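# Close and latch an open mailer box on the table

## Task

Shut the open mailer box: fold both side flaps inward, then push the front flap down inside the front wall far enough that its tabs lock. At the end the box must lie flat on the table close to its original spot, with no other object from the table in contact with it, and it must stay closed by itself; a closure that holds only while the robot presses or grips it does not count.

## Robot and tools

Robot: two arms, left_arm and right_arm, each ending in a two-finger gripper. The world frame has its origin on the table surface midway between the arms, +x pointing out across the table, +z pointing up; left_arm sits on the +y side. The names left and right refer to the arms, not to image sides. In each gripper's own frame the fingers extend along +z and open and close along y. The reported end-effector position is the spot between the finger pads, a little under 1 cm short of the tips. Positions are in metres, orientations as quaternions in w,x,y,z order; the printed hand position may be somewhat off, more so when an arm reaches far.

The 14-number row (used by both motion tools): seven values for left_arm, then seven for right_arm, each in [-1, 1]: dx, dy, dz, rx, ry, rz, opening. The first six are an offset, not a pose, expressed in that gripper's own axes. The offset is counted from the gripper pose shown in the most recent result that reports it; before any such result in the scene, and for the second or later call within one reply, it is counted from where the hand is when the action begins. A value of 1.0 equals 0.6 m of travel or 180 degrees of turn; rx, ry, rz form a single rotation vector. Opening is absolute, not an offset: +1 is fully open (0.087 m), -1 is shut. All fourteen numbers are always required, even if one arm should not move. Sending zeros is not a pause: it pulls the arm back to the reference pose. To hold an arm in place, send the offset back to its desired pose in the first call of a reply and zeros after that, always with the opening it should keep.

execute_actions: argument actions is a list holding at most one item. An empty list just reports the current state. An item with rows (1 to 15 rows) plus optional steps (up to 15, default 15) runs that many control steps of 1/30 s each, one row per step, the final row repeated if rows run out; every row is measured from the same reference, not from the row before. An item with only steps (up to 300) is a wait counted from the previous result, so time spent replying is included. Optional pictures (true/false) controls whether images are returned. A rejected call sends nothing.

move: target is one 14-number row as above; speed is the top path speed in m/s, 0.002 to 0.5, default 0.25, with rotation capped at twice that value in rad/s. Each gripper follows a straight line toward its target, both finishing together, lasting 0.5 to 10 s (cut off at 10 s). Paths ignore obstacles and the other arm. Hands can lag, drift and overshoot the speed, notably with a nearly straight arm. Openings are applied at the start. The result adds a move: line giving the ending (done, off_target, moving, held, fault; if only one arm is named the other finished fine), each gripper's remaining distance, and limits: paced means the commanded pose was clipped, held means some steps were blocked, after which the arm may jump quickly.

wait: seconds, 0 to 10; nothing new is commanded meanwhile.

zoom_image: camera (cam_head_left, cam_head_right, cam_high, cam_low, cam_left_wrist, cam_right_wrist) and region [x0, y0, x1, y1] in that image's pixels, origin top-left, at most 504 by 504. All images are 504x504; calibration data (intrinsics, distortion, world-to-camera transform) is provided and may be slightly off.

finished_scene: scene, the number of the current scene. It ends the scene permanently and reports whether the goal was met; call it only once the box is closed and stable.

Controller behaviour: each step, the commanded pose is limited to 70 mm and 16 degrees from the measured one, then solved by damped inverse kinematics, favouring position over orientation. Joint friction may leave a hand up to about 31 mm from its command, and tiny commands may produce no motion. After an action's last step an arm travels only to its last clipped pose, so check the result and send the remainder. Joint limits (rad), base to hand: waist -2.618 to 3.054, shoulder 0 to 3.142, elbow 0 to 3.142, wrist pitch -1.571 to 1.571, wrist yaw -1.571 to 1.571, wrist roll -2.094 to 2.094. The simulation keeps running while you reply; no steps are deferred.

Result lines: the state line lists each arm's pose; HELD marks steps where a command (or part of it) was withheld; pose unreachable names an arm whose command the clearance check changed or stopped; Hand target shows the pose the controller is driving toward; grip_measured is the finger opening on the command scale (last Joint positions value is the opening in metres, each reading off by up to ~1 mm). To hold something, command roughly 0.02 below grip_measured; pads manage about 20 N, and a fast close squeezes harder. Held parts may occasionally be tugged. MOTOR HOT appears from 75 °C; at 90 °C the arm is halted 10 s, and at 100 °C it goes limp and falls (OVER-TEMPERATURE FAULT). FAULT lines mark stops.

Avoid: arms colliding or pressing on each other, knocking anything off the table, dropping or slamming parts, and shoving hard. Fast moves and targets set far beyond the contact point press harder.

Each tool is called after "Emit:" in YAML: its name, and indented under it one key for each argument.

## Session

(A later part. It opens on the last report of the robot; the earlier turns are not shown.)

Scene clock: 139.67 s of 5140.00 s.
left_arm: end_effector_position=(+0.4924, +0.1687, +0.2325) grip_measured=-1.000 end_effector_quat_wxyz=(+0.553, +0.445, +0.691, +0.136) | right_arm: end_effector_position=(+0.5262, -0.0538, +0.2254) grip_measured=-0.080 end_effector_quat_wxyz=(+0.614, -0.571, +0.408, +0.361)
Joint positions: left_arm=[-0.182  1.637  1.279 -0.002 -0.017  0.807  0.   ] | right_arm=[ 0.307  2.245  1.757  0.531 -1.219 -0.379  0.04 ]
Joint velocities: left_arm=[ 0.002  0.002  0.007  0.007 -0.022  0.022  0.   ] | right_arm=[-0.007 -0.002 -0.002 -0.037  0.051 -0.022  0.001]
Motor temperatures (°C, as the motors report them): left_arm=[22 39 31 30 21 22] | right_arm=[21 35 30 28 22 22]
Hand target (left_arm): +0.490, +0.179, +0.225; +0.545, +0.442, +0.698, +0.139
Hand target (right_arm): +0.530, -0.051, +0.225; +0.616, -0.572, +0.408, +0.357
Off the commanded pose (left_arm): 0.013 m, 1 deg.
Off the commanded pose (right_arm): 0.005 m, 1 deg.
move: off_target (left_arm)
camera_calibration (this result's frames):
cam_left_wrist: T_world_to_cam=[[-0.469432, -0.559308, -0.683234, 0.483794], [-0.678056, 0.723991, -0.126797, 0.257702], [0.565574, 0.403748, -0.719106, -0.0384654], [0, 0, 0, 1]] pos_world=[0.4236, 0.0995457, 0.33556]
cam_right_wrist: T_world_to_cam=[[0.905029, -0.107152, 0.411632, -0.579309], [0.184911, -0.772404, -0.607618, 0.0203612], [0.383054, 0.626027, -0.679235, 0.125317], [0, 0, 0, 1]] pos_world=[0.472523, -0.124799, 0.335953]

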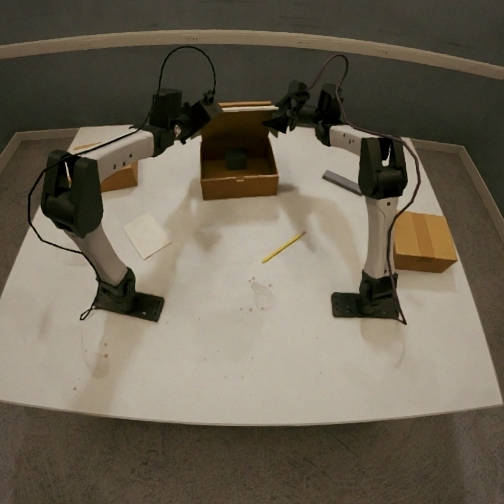

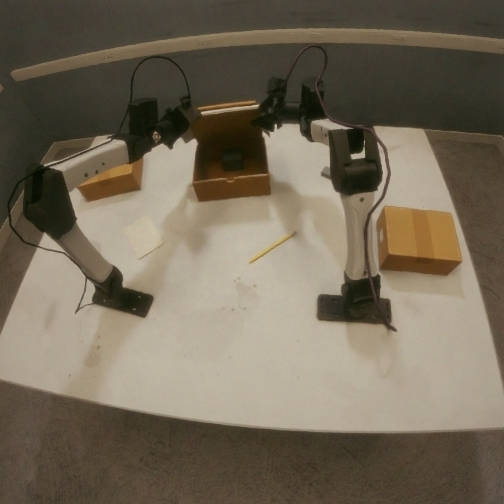

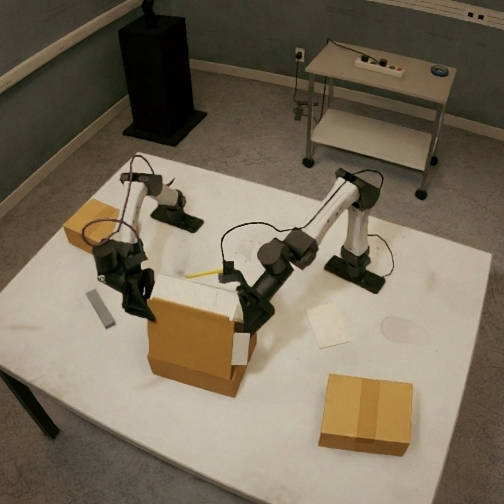

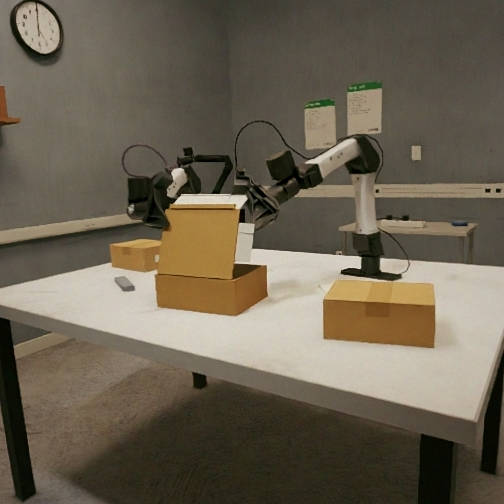

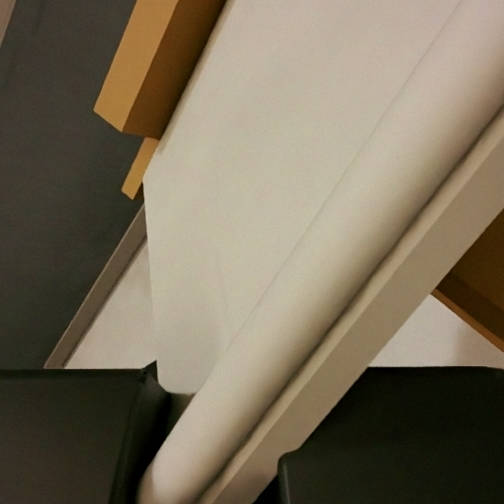

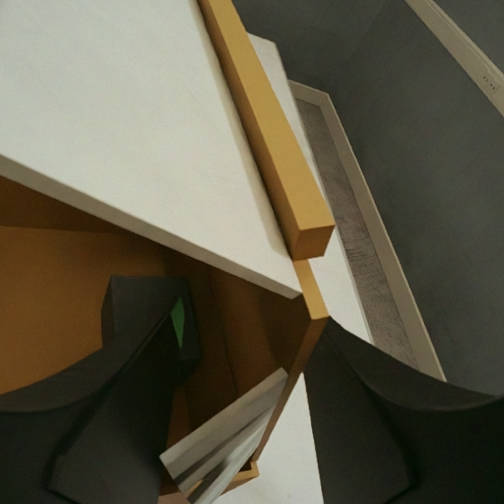

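Emit:
move:
  target: [0.02,0,0,0,0,0,-1, 0.02,-0.015,-0.17,0,0,0,-0.08]
  speed: 0.08

Emit:
move:
  target: [0.02,0,0,0,0,0,-1, -0.01,0,0.07,0,0,0,-0.08]
  speed: 0.05

Scene clock: 143.53 s of 5140.00 s.
left_arm: end_effector_position=(+0.4937, +0.1673, +0.2327) grip_measured=-1.000 end_effector_quat_wxyz=(+0.559, +0.449, +0.684, +0.131) | right_arm: end_effector_position=(+0.5356, -0.1546, +0.2008) grip_measured=-0.080 end_effector_quat_wxyz=(+0.607, -0.565, +0.422, +0.368)
Joint positions: left_arm=[-0.176  1.637  1.267  0.023  0.006  0.814  0.   ] | right_arm=[ 0.106  2.245  1.665  0.621 -1.413 -0.346  0.04 ]
Joint velocities: left_arm=[ 0.022  0.002 -0.002 -0.022  0.022 -0.051  0.   ] | right_arm=[-0.007  0.012 -0.012 -0.022 -0.022  0.081 -0.   ]
Motor temperatures (°C, as the motors report them): left_arm=[22 39 31 31 21 22] | right_arm=[21 36 30 28 22 22]
Hand target (left_arm): +0.492, +0.178, +0.225; +0.553, +0.446, +0.691, +0.136
Hand target (right_arm): +0.529, -0.156, +0.216; +0.613, -0.571, +0.409, +0.361
Off the commanded pose (left_arm): 0.013 m, 1 deg.
Off the commanded pose (right_arm): 0.017 m, 2 deg.
move: off_target (left_arm, right_arm)
camera_calibration (this result's frames):
cam_left_wrist: T_world_to_cam=[[-0.470828, -0.555002, -0.685779, 0.484344], [-0.663437, 0.735123, -0.139448, 0.2535], [0.581526, 0.389315, -0.714326, -0.0451415], [0, 0, 0, 1]] pos_world=[0.422475, 0.100033, 0.335257]
cam_right_wrist: T_world_to_cam=[[0.917881, -0.111511, 0.380866, -0.589948], [0.158515, -0.776812, -0.609456, -0.0603164], [0.363822, 0.619781, -0.695345, 0.180606], [0, 0, 0, 1]] pos_world=[0.485355, -0.224577, 0.313515]

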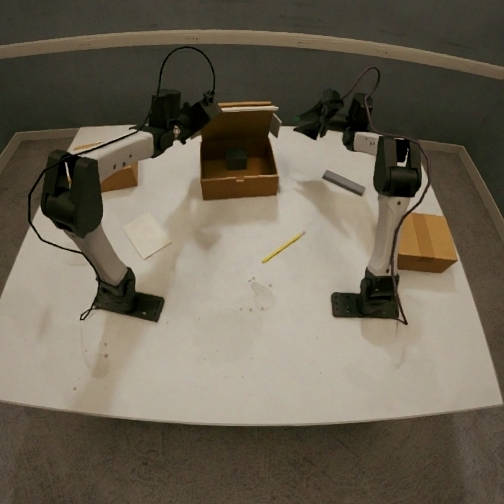

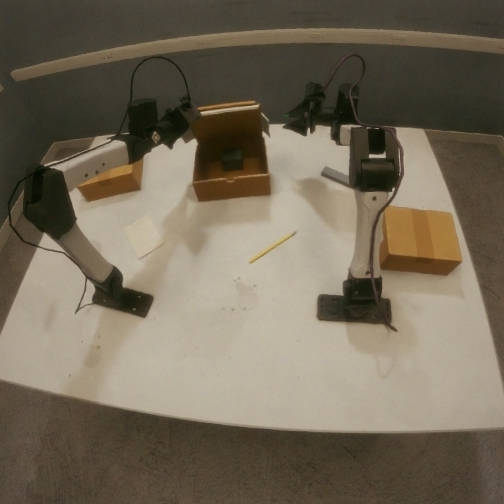

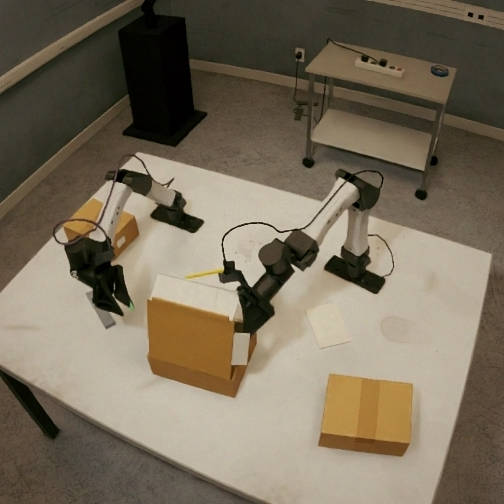

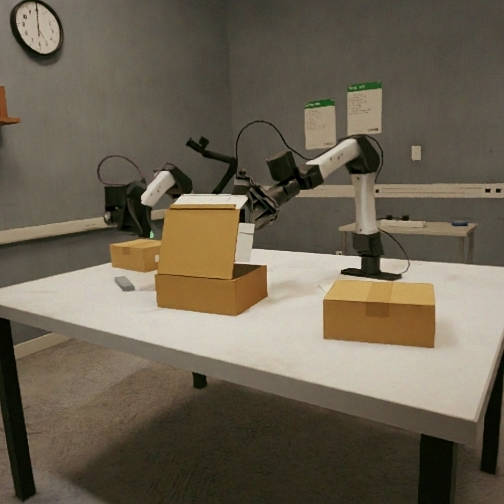

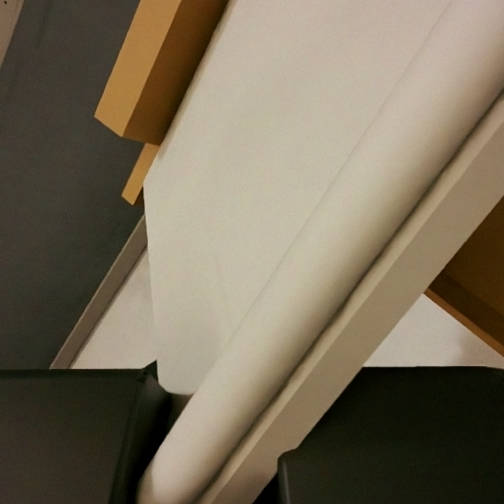

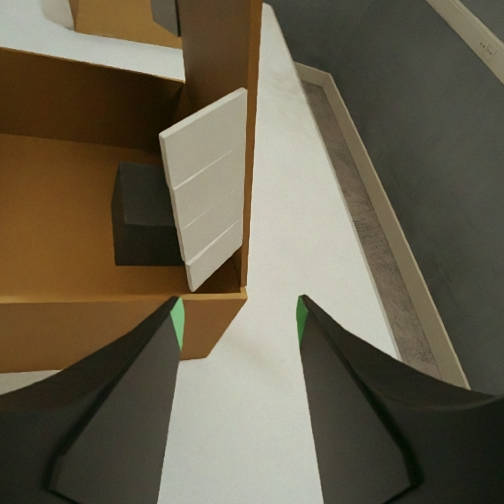

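Scene clock: 144.70 s of 5140.00 s.
left_arm: end_effector_position=(+0.4948, +0.1660, +0.2326) grip_measured=-1.000 end_effector_quat_wxyz=(+0.565, +0.453, +0.678, +0.127) | right_arm: end_effector_position=(+0.5329, -0.1154, +0.2070) grip_measured=-0.080 end_effector_quat_wxyz=(+0.605, -0.564, +0.422, +0.371)
Joint positions: left_arm=[-0.17   1.637  1.257  0.046  0.028  0.82   0.   ] | right_arm=[ 0.184  2.245  1.692  0.585 -1.34  -0.348  0.04 ]
Joint velocities: left_arm=[ 0.002  0.002 -0.012 -0.007  0.066  0.007  0.   ] | right_arm=[-0.012  0.002 -0.017 -0.051 -0.022  0.007 -0.001]
Motor temperatures (°C, as the motors report them): left_arm=[22 39 31 31 21 22] | right_arm=[21 36 30 28 22 22]
Hand target (left_arm): +0.494, +0.176, +0.225; +0.559, +0.449, +0.684, +0.132
Hand target (right_arm): +0.538, -0.113, +0.206; +0.607, -0.565, +0.422, +0.368
Off the commanded pose (left_arm): 0.013 m, 1 deg.
Off the commanded pose (right_arm): 0.005 m, 0 deg.
move: off_target (left_arm)
camera_calibration (this result's frames):
cam_left_wrist: T_world_to_cam=[[-0.473451, -0.55052, -0.687584, 0.48502], [-0.648964, 0.745827, -0.150295, 0.248679], [0.595559, 0.37506, -0.71038, -0.0508207], [0, 0, 0, 1]] pos_world=[0.421283, 0.100603, 0.334765]
cam_right_wrist: T_world_to_cam=[[0.920535, -0.10755, 0.375563, -0.585326], [0.158985, -0.775009, -0.611625, -0.0252797], [0.356845, 0.622732, -0.696324, 0.165883], [0, 0, 0, 1]] pos_world=[0.483638, -0.185844, 0.319873]

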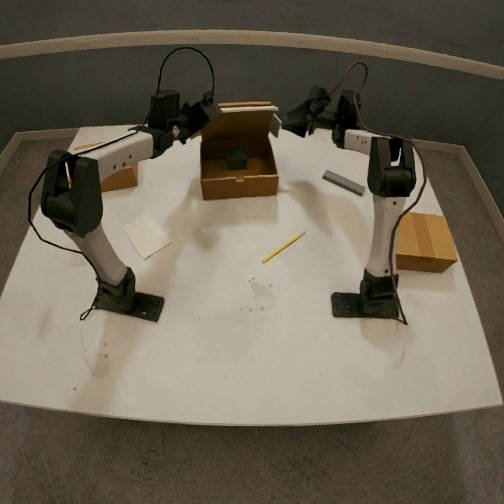

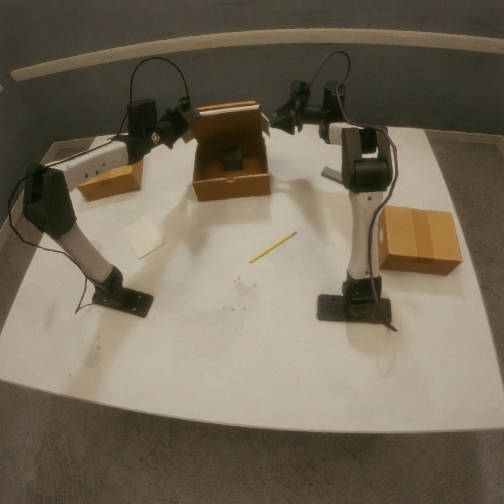

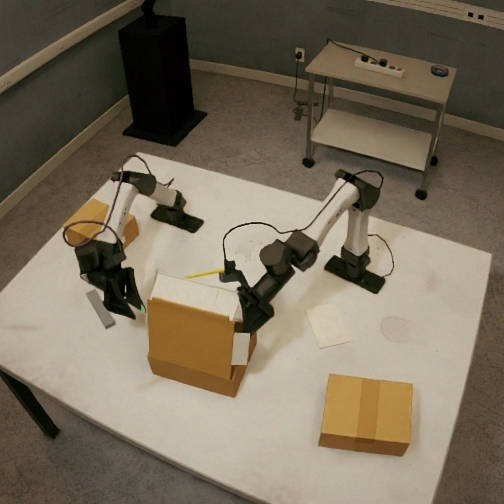

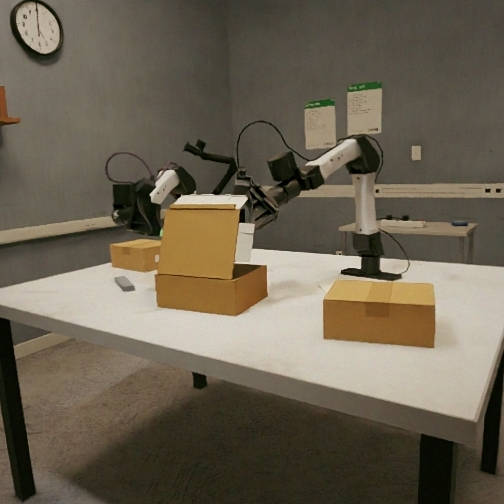

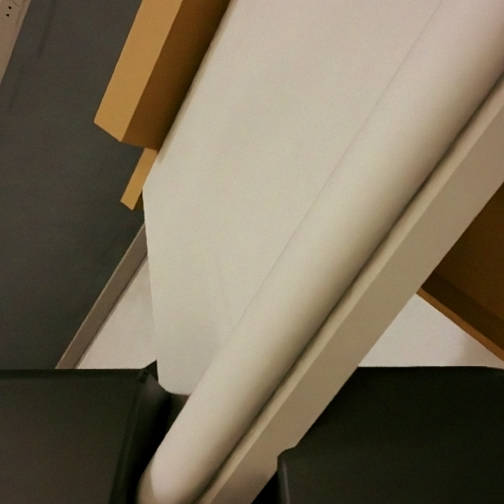

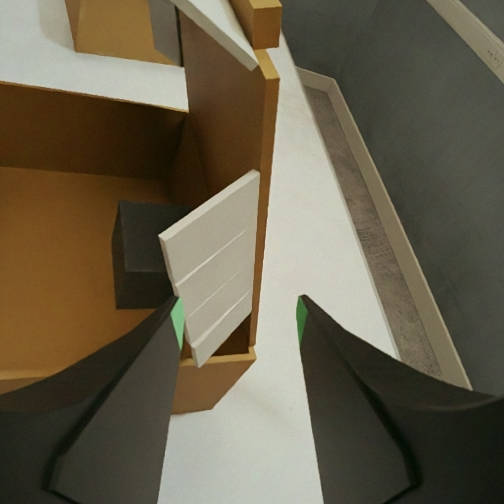

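Emit:
move:
  target: [0.02,0,0,0,0,0,-1, 0,0,0.03,0,0,0,0.38]
  speed: 0.05

Emit:
move:
  target: [0.02,0,0,0,0,0,-1, -0.02,0.1,0,0,0,0,0.38]
  speed: 0.05

Emit:
move:
  target: [0.02,0,0,0,0,0,-1, 0,0,0.09,0,0,0,0.38]
  speed: 0.05

Scene clock: 149.93 s of 5140.00 s.
left_arm: end_effector_position=(+0.4957, +0.1651, +0.2324) grip_measured=-1.000 end_effector_quat_wxyz=(+0.571, +0.456, +0.672, +0.123) | right_arm: end_effector_position=(+0.5298, -0.1004, +0.2067) grip_measured=+0.380 end_effector_quat_wxyz=(+0.604, -0.565, +0.421, +0.373)
Joint positions: left_arm=[-0.164  1.637  1.247  0.066  0.05   0.825  0.   ] | right_arm=[ 0.214  2.245  1.692  0.582 -1.315 -0.349  0.06 ]
Joint velocities: left_arm=[-0.007  0.007 -0.002  0.037  0.051  0.007  0.   ] | right_arm=[ 0.007 -0.007  0.007  0.022  0.007 -0.081  0.001]
Motor temperatures (°C, as the motors report them): left_arm=[22 39 31 31 21 22] | right_arm=[21 36 30 28 22 22]
Hand target (left_arm): +0.495, +0.175, +0.225; +0.565, +0.453, +0.678, +0.127
Hand target (right_arm): +0.535, -0.098, +0.207; +0.605, -0.564, +0.421, +0.371
Off the commanded pose (left_arm): 0.013 m, 1 deg.
Off the commanded pose (right_arm): 0.006 m, 0 deg.
After step 90, 1.47 s passed at rest.
move: off_target (left_arm)
camera_calibration (this result's frames):
cam_left_wrist: T_world_to_cam=[[-0.475954, -0.546504, -0.689058, 0.48578], [-0.635366, 0.7554, -0.160253, 0.243906], [0.608093, 0.361531, -0.706766, -0.0559451], [0, 0, 0, 1]] pos_world=[0.420198, 0.101461, 0.334277]
cam_right_wrist: T_world_to_cam=[[0.921907, -0.103383, 0.373362, -0.580521], [0.161082, -0.774188, -0.612116, -0.0142572], [0.352335, 0.624456, -0.697076, 0.160183], [0, 0, 0, 1]] pos_world=[0.481045, -0.171081, 0.319677]

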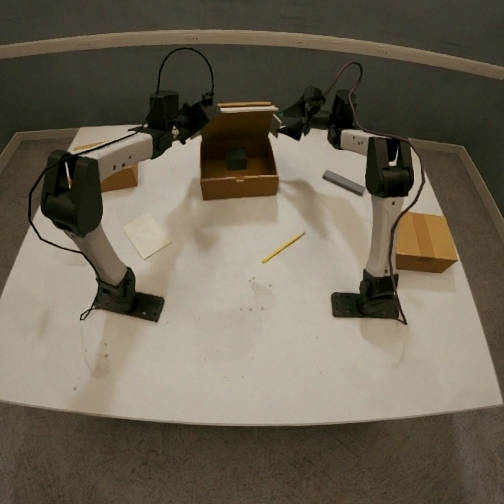

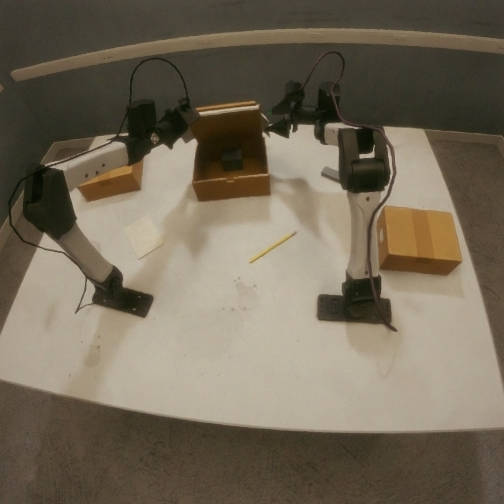

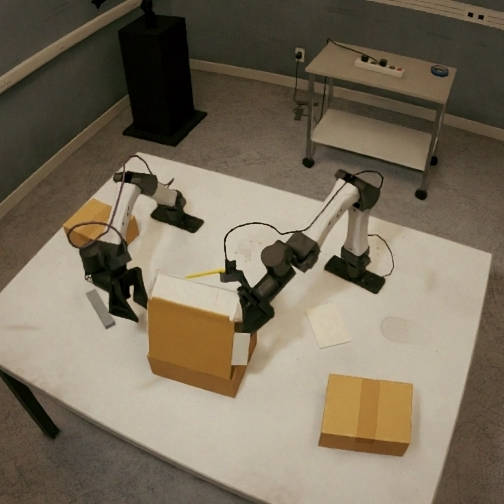

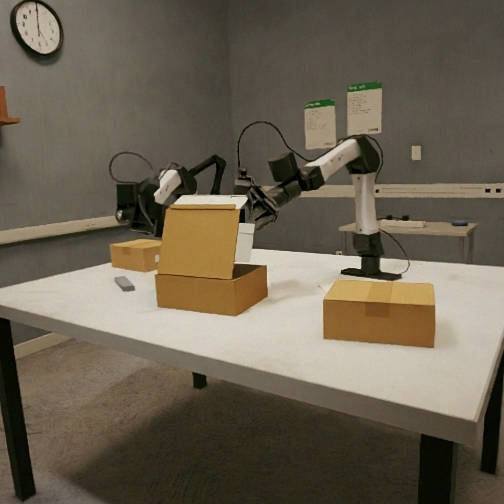

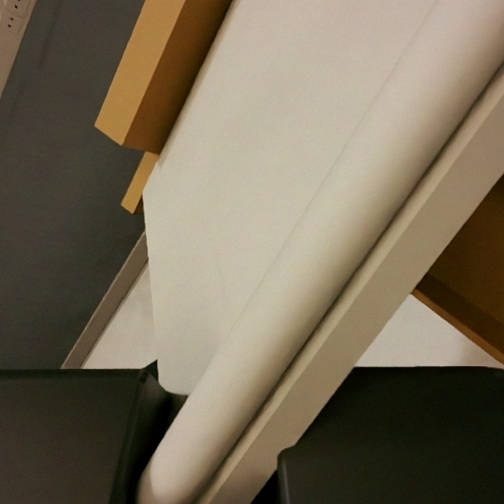

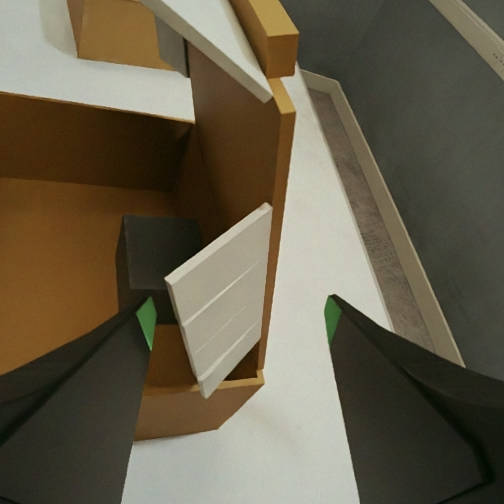

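Scene clock: 151.40 s of 5140.00 s.
left_arm: end_effector_position=(+0.4971, +0.1658, +0.2327) grip_measured=-1.000 end_effector_quat_wxyz=(+0.577, +0.458, +0.666, +0.117) | right_arm: end_effector_position=(+0.4801, -0.1014, +0.1849) grip_measured=+0.380 end_effector_quat_wxyz=(+0.599, -0.554, +0.442, +0.373)
Joint positions: left_arm=[-0.153  1.637  1.238  0.087  0.076  0.827  0.   ] | right_arm=[ 0.235  2.083  1.358  0.709 -1.265 -0.356  0.06 ]
Joint velocities: left_arm=[-0.012 -0.002 -0.022 -0.037 -0.051 -0.037  0.   ] | right_arm=[ 0.012  0.002 -0.017  0.095 -0.037 -0.081 -0.   ]
Motor temperatures (°C, as the motors report them): left_arm=[22 39 31 31 21 22] | right_arm=[21 36 30 28 22 22]
Hand target (left_arm): +0.496, +0.174, +0.225; +0.570, +0.456, +0.672, +0.123
Hand target (right_arm): +0.470, -0.095, +0.196; +0.603, -0.566, +0.421, +0.373
Off the commanded pose (left_arm): 0.012 m, 1 deg.
Off the commanded pose (right_arm): 0.016 m, 3 deg.
move: off_target (left_arm, right_arm)
camera_calibration (this result's frames):
cam_left_wrist: T_world_to_cam=[[-0.477526, -0.546414, -0.688041, 0.487601], [-0.622791, 0.762883, -0.173611, 0.240009], [0.619758, 0.345602, -0.704598, -0.0605146], [0, 0, 0, 1]] pos_world=[0.419822, 0.104248, 0.334519]
cam_right_wrist: T_world_to_cam=[[0.931725, -0.12693, 0.340261, -0.527676], [0.116311, -0.783284, -0.610686, -0.0000906869], [0.344035, 0.608568, -0.715042, 0.168782], [0, 0, 0, 1]] pos_world=[0.433593, -0.169764, 0.300178]

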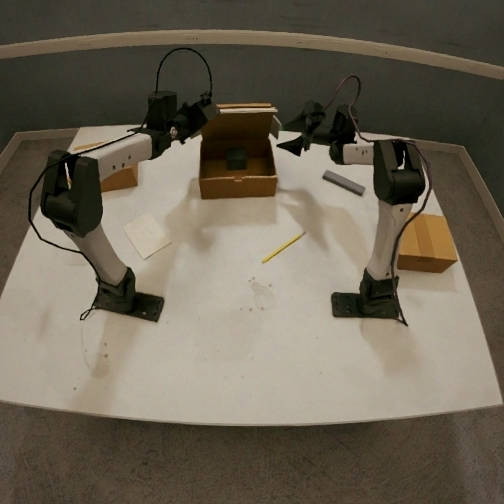

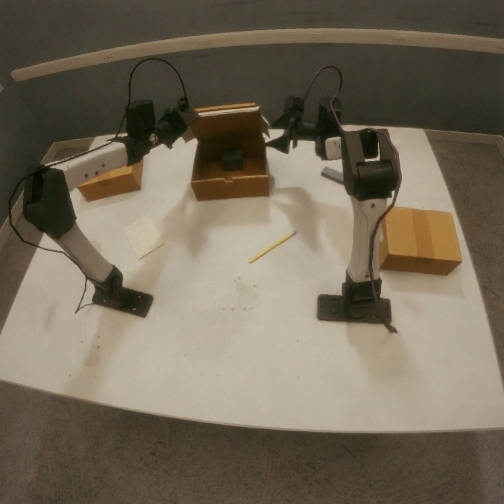

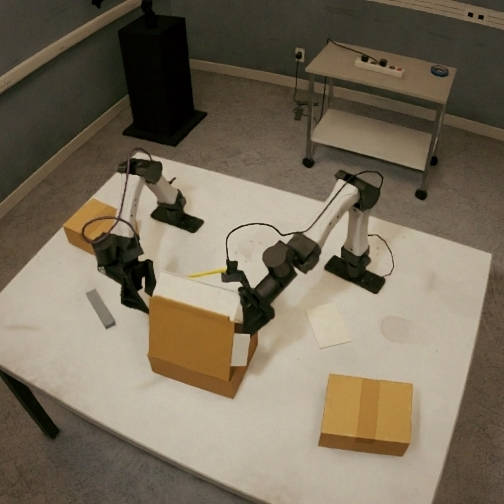

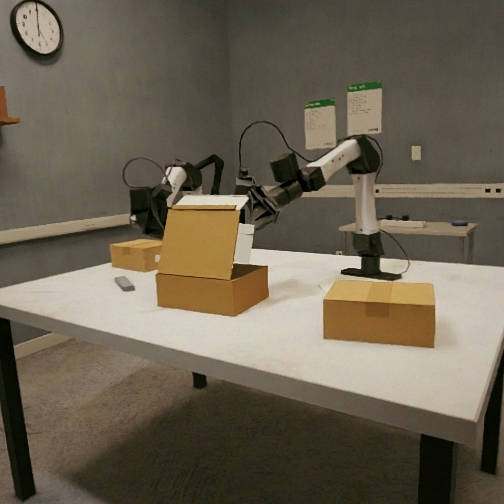

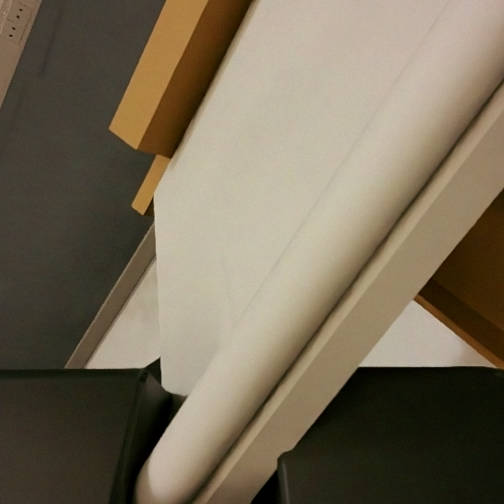

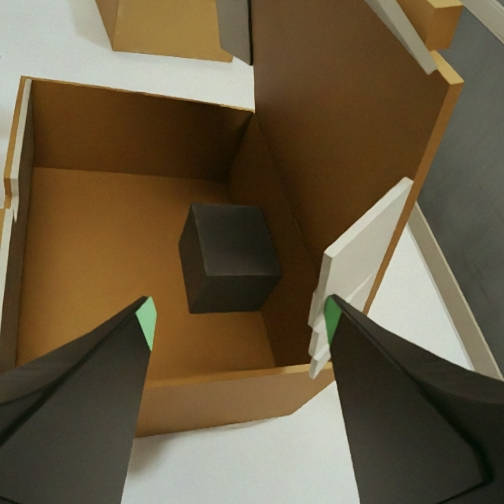

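Scene clock: 152.77 s of 5140.00 s.
left_arm: end_effector_position=(+0.4989, +0.1691, +0.2327) grip_measured=-1.000 end_effector_quat_wxyz=(+0.581, +0.457, +0.664, +0.117) | right_arm: end_effector_position=(+0.4896, -0.0619, +0.1873) grip_measured=+0.380 end_effector_quat_wxyz=(+0.607, -0.550, +0.445, +0.362)
Joint positions: left_arm=[-0.141  1.637  1.229  0.103  0.091  0.831  0.   ] | right_arm=[ 0.319  2.128  1.434  0.689 -1.155 -0.356  0.06 ]
Joint velocities: left_arm=[ 0.012 -0.007 -0.007  0.066 -0.051 -0.037  0.   ] | right_arm=[-0.007 -0.002  0.002 -0.066 -0.081  0.037 -0.001]
Motor temperatures (°C, as the motors report them): left_arm=[22 39 31 32 21 22] | right_arm=[21 36 30 28 22 22]
Hand target (left_arm): +0.498, +0.175, +0.225; +0.577, +0.458, +0.666, +0.118
Hand target (right_arm): +0.486, -0.048, +0.185; +0.599, -0.555, +0.442, +0.373
Off the commanded pose (left_arm): 0.010 m, 1 deg.
Off the commanded pose (right_arm): 0.015 m, 2 deg.
move: off_target (right_arm)
camera_calibration (this result's frames):
cam_left_wrist: T_world_to_cam=[[-0.47348, -0.547389, -0.69006, 0.488864], [-0.619239, 0.764017, -0.181169, 0.238324], [0.626387, 0.341532, -0.700711, -0.0662776], [0, 0, 0, 1]] pos_world=[0.420562, 0.108151, 0.334081]
cam_right_wrist: T_world_to_cam=[[0.924184, -0.151535, 0.350601, -0.532119], [0.102917, -0.785181, -0.610655, 0.0376343], [0.367821, 0.60044, -0.710056, 0.130143], [0, 0, 0, 1]] pos_world=[0.440033, -0.129228, 0.301952]

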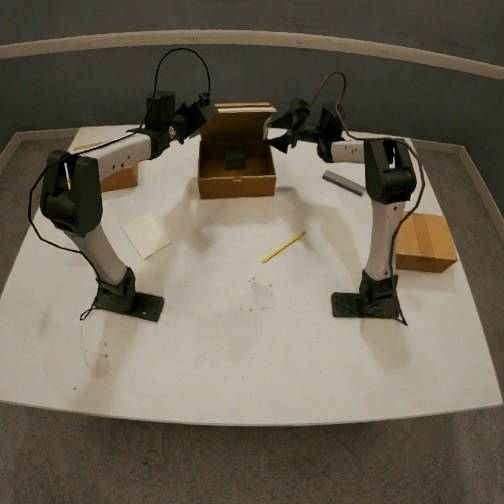

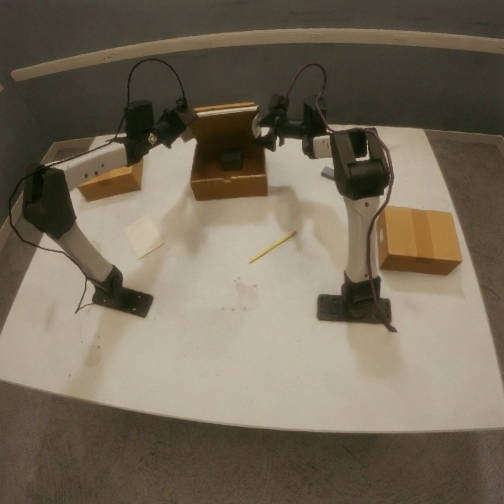

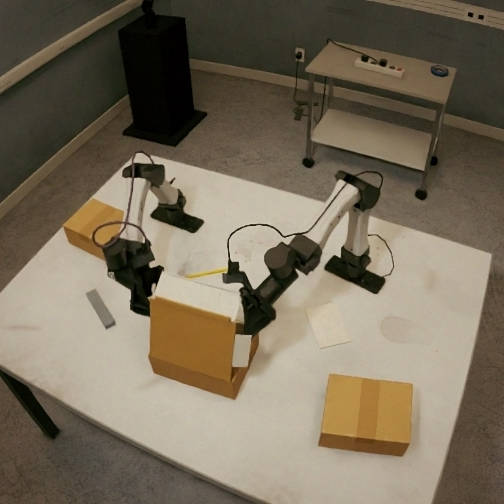

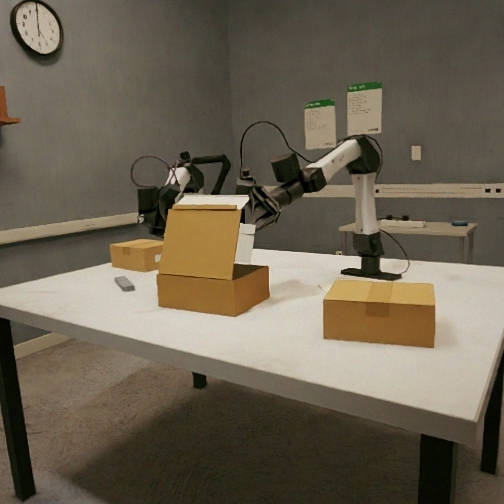

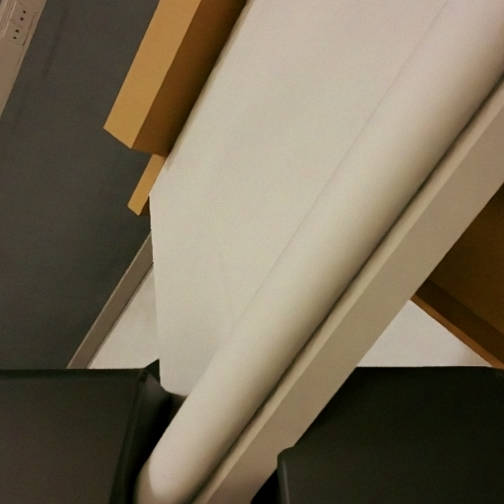

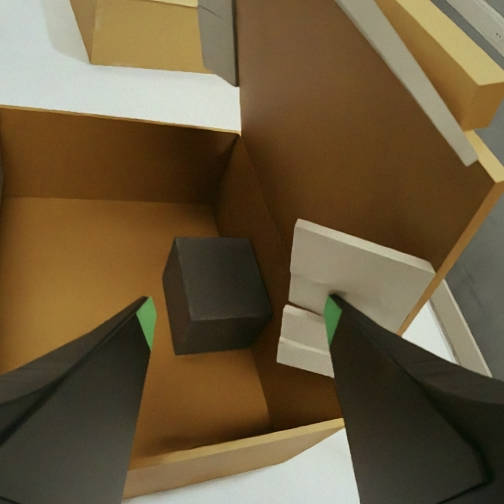

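Emit:
move:
  target: [0.067,0,-0.167,0,0,0,0.38, 0,0,0,0,0,0,0.38]
  speed: 0.1

Emit:
move:
  target: [0.04,0.062,0.2,0.222,-0.268,-0.055,0.38, 0,0,0,0,0,0,0.38]
  speed: 0.15

Scene clock: 159.03 s of 5140.00 s.
left_arm: end_effector_position=(+0.4199, +0.2313, +0.2532) grip_measured=+0.380 end_effector_quat_wxyz=(+0.598, +0.452, +0.650, +0.124) | right_arm: end_effector_position=(+0.4898, -0.0623, +0.1874) grip_measured=+0.380 end_effector_quat_wxyz=(+0.607, -0.550, +0.445, +0.362)
Joint positions: left_arm=[-0.007  1.257  0.939  0.054  0.22   0.871  0.06 ] | right_arm=[ 0.318  2.128  1.435  0.689 -1.156 -0.356  0.06 ]
Joint velocities: left_arm=[-0.022  0.012  0.027 -0.11   0.007 -0.037  0.   ] | right_arm=[-0.007 -0.002  0.002 -0.051 -0.007  0.051  0.   ]
Motor temperatures (°C, as the motors report them): left_arm=[22 39 31 32 21 22] | right_arm=[21 36 31 28 22 22]
Hand target (left_arm): +0.414, +0.235, +0.237; +0.580, +0.458, +0.663, +0.118
Hand target (right_arm): +0.490, -0.062, +0.187; +0.607, -0.550, +0.445, +0.362
Off the commanded pose (left_arm): 0.019 m, 3 deg.
Off the commanded pose (right_arm): 0.000 m, 0 deg.
After step 90, 1.67 s passed at rest.
move: off_target (left_arm)
camera_calibration (this result's frames):
cam_left_wrist: T_world_to_cam=[[-0.442401, -0.553438, -0.705683, 0.491926], [-0.609149, 0.762943, -0.216462, 0.150611], [0.658194, 0.334103, -0.674653, -0.0418714], [0, 0, 0, 1]] pos_world=[0.336933, 0.171332, 0.351497]
cam_right_wrist: T_world_to_cam=[[0.924126, -0.151888, 0.350601, -0.53238], [0.102617, -0.785219, -0.610656, 0.0375431], [0.36805, 0.600301, -0.710055, 0.130215], [0, 0, 0, 1]] pos_world=[0.440208, -0.129551, 0.302039]

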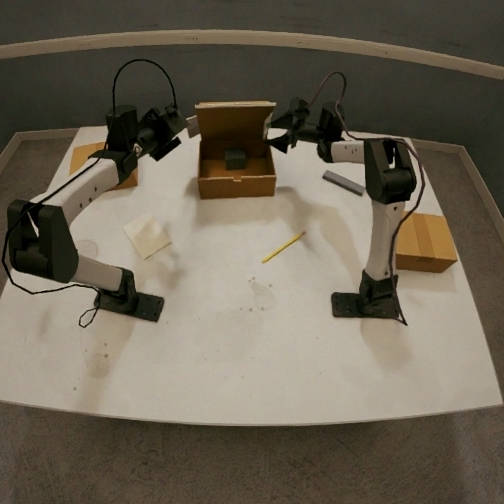

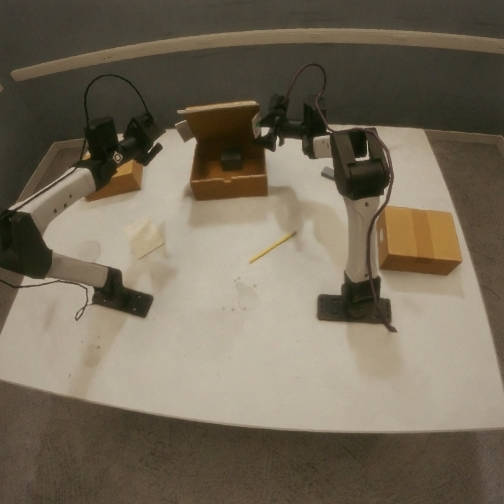

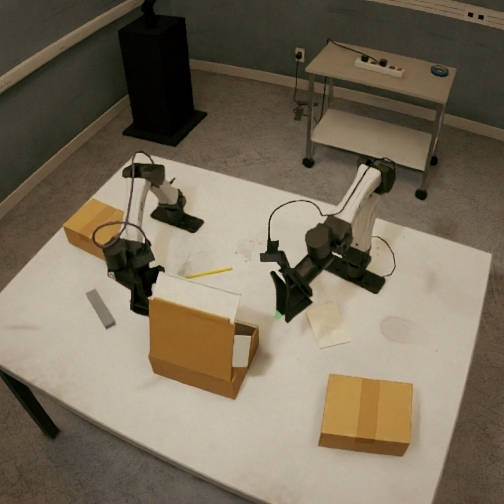

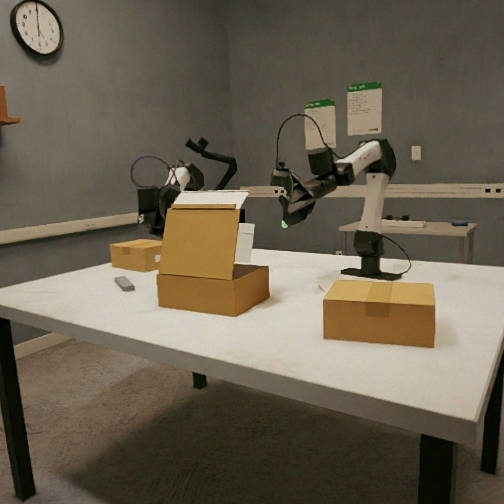

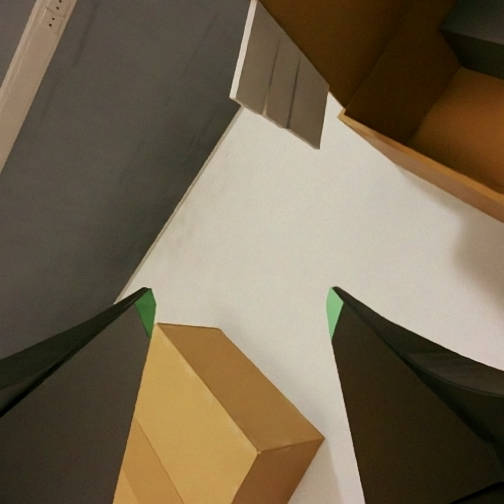

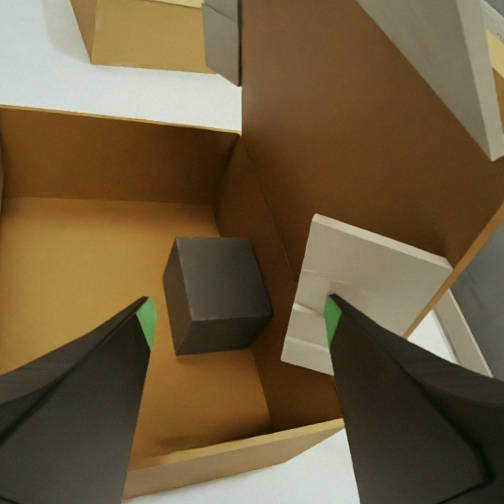

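Scene clock: 163.10 s of 5140.00 s.
left_arm: end_effector_position=(+0.5414, +0.2229, +0.2339) grip_measured=+0.380 end_effector_quat_wxyz=(+0.636, +0.579, +0.406, -0.310) | right_arm: end_effector_position=(+0.4898, -0.0623, +0.1874) grip_measured=+0.380 end_effector_quat_wxyz=(+0.607, -0.550, +0.445, +0.362)
Joint positions: left_arm=[0.33  2.213 1.831 0.12  1.575 0.768 0.06 ] | right_arm=[ 0.318  2.128  1.435  0.689 -1.156 -0.356  0.06 ]
Joint velocities: left_arm=[-0.017 -0.007  0.002 -0.007  0.051 -0.007  0.   ] | right_arm=[-0.012 -0.002  0.002 -0.095 -0.022  0.095 -0.   ]
Motor temperatures (°C, as the motors report them): left_arm=[22 38 31 32 21 22] | right_arm=[21 37 31 28 22 22]
Hand target (left_arm): +0.544, +0.227, +0.228; +0.634, +0.575, +0.410, -0.315
Hand target (right_arm): +0.490, -0.062, +0.187; +0.607, -0.550, +0.445, +0.362
Off the commanded pose (left_arm): 0.005 m, 4 deg.
Off the commanded pose (right_arm): 0.000 m, 0 deg.
joint sent to its limit (left arm) — the command would take joint 5 (wrist yaw) past its upper limit, so that joint was sent only as far as its limit.
move: off_target (left_arm)
camera_calibration (this result's frames):
cam_left_wrist: T_world_to_cam=[[-0.860745, -0.133494, -0.491221, 0.610127], [0.186688, 0.814974, -0.548602, -0.137989], [0.473568, -0.563912, -0.676563, 0.168478], [0, 0, 0, 1]] pos_world=[0.471138, 0.288912, 0.337992]
cam_right_wrist: T_world_to_cam=[[0.924126, -0.151888, 0.350601, -0.53238], [0.102617, -0.785219, -0.610656, 0.0375431], [0.36805, 0.600301, -0.710055, 0.130215], [0, 0, 0, 1]] pos_world=[0.440208, -0.129551, 0.302039]

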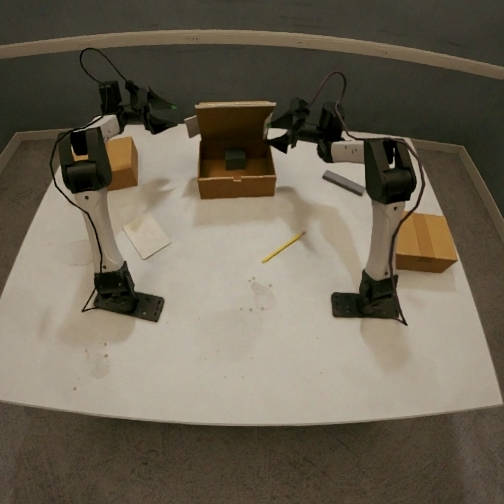

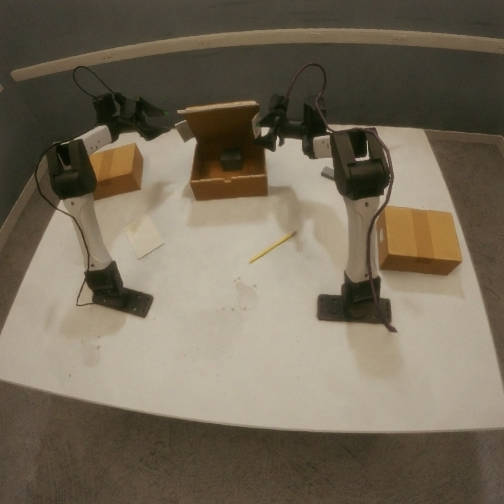

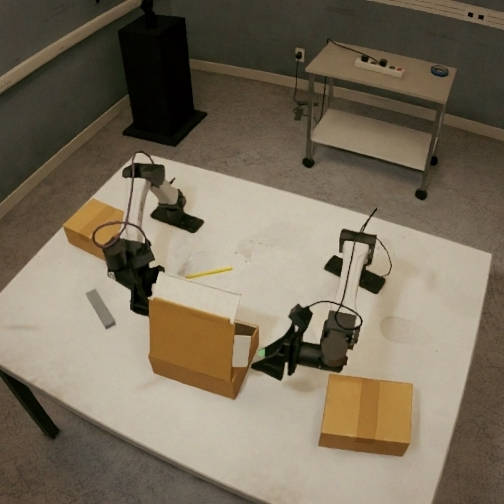

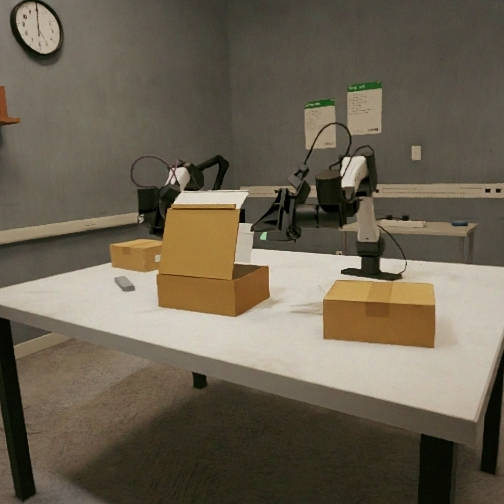

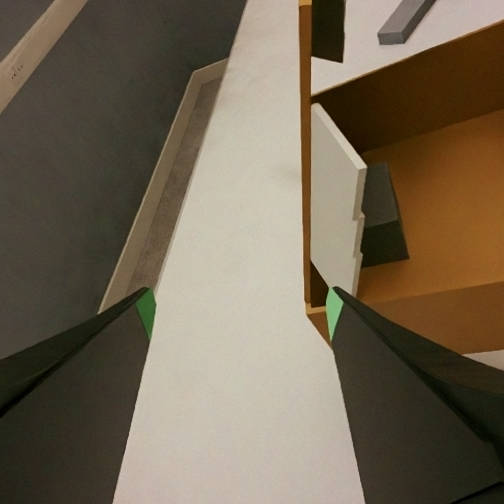

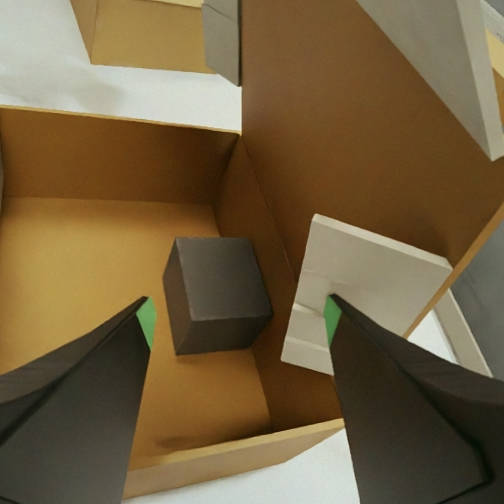

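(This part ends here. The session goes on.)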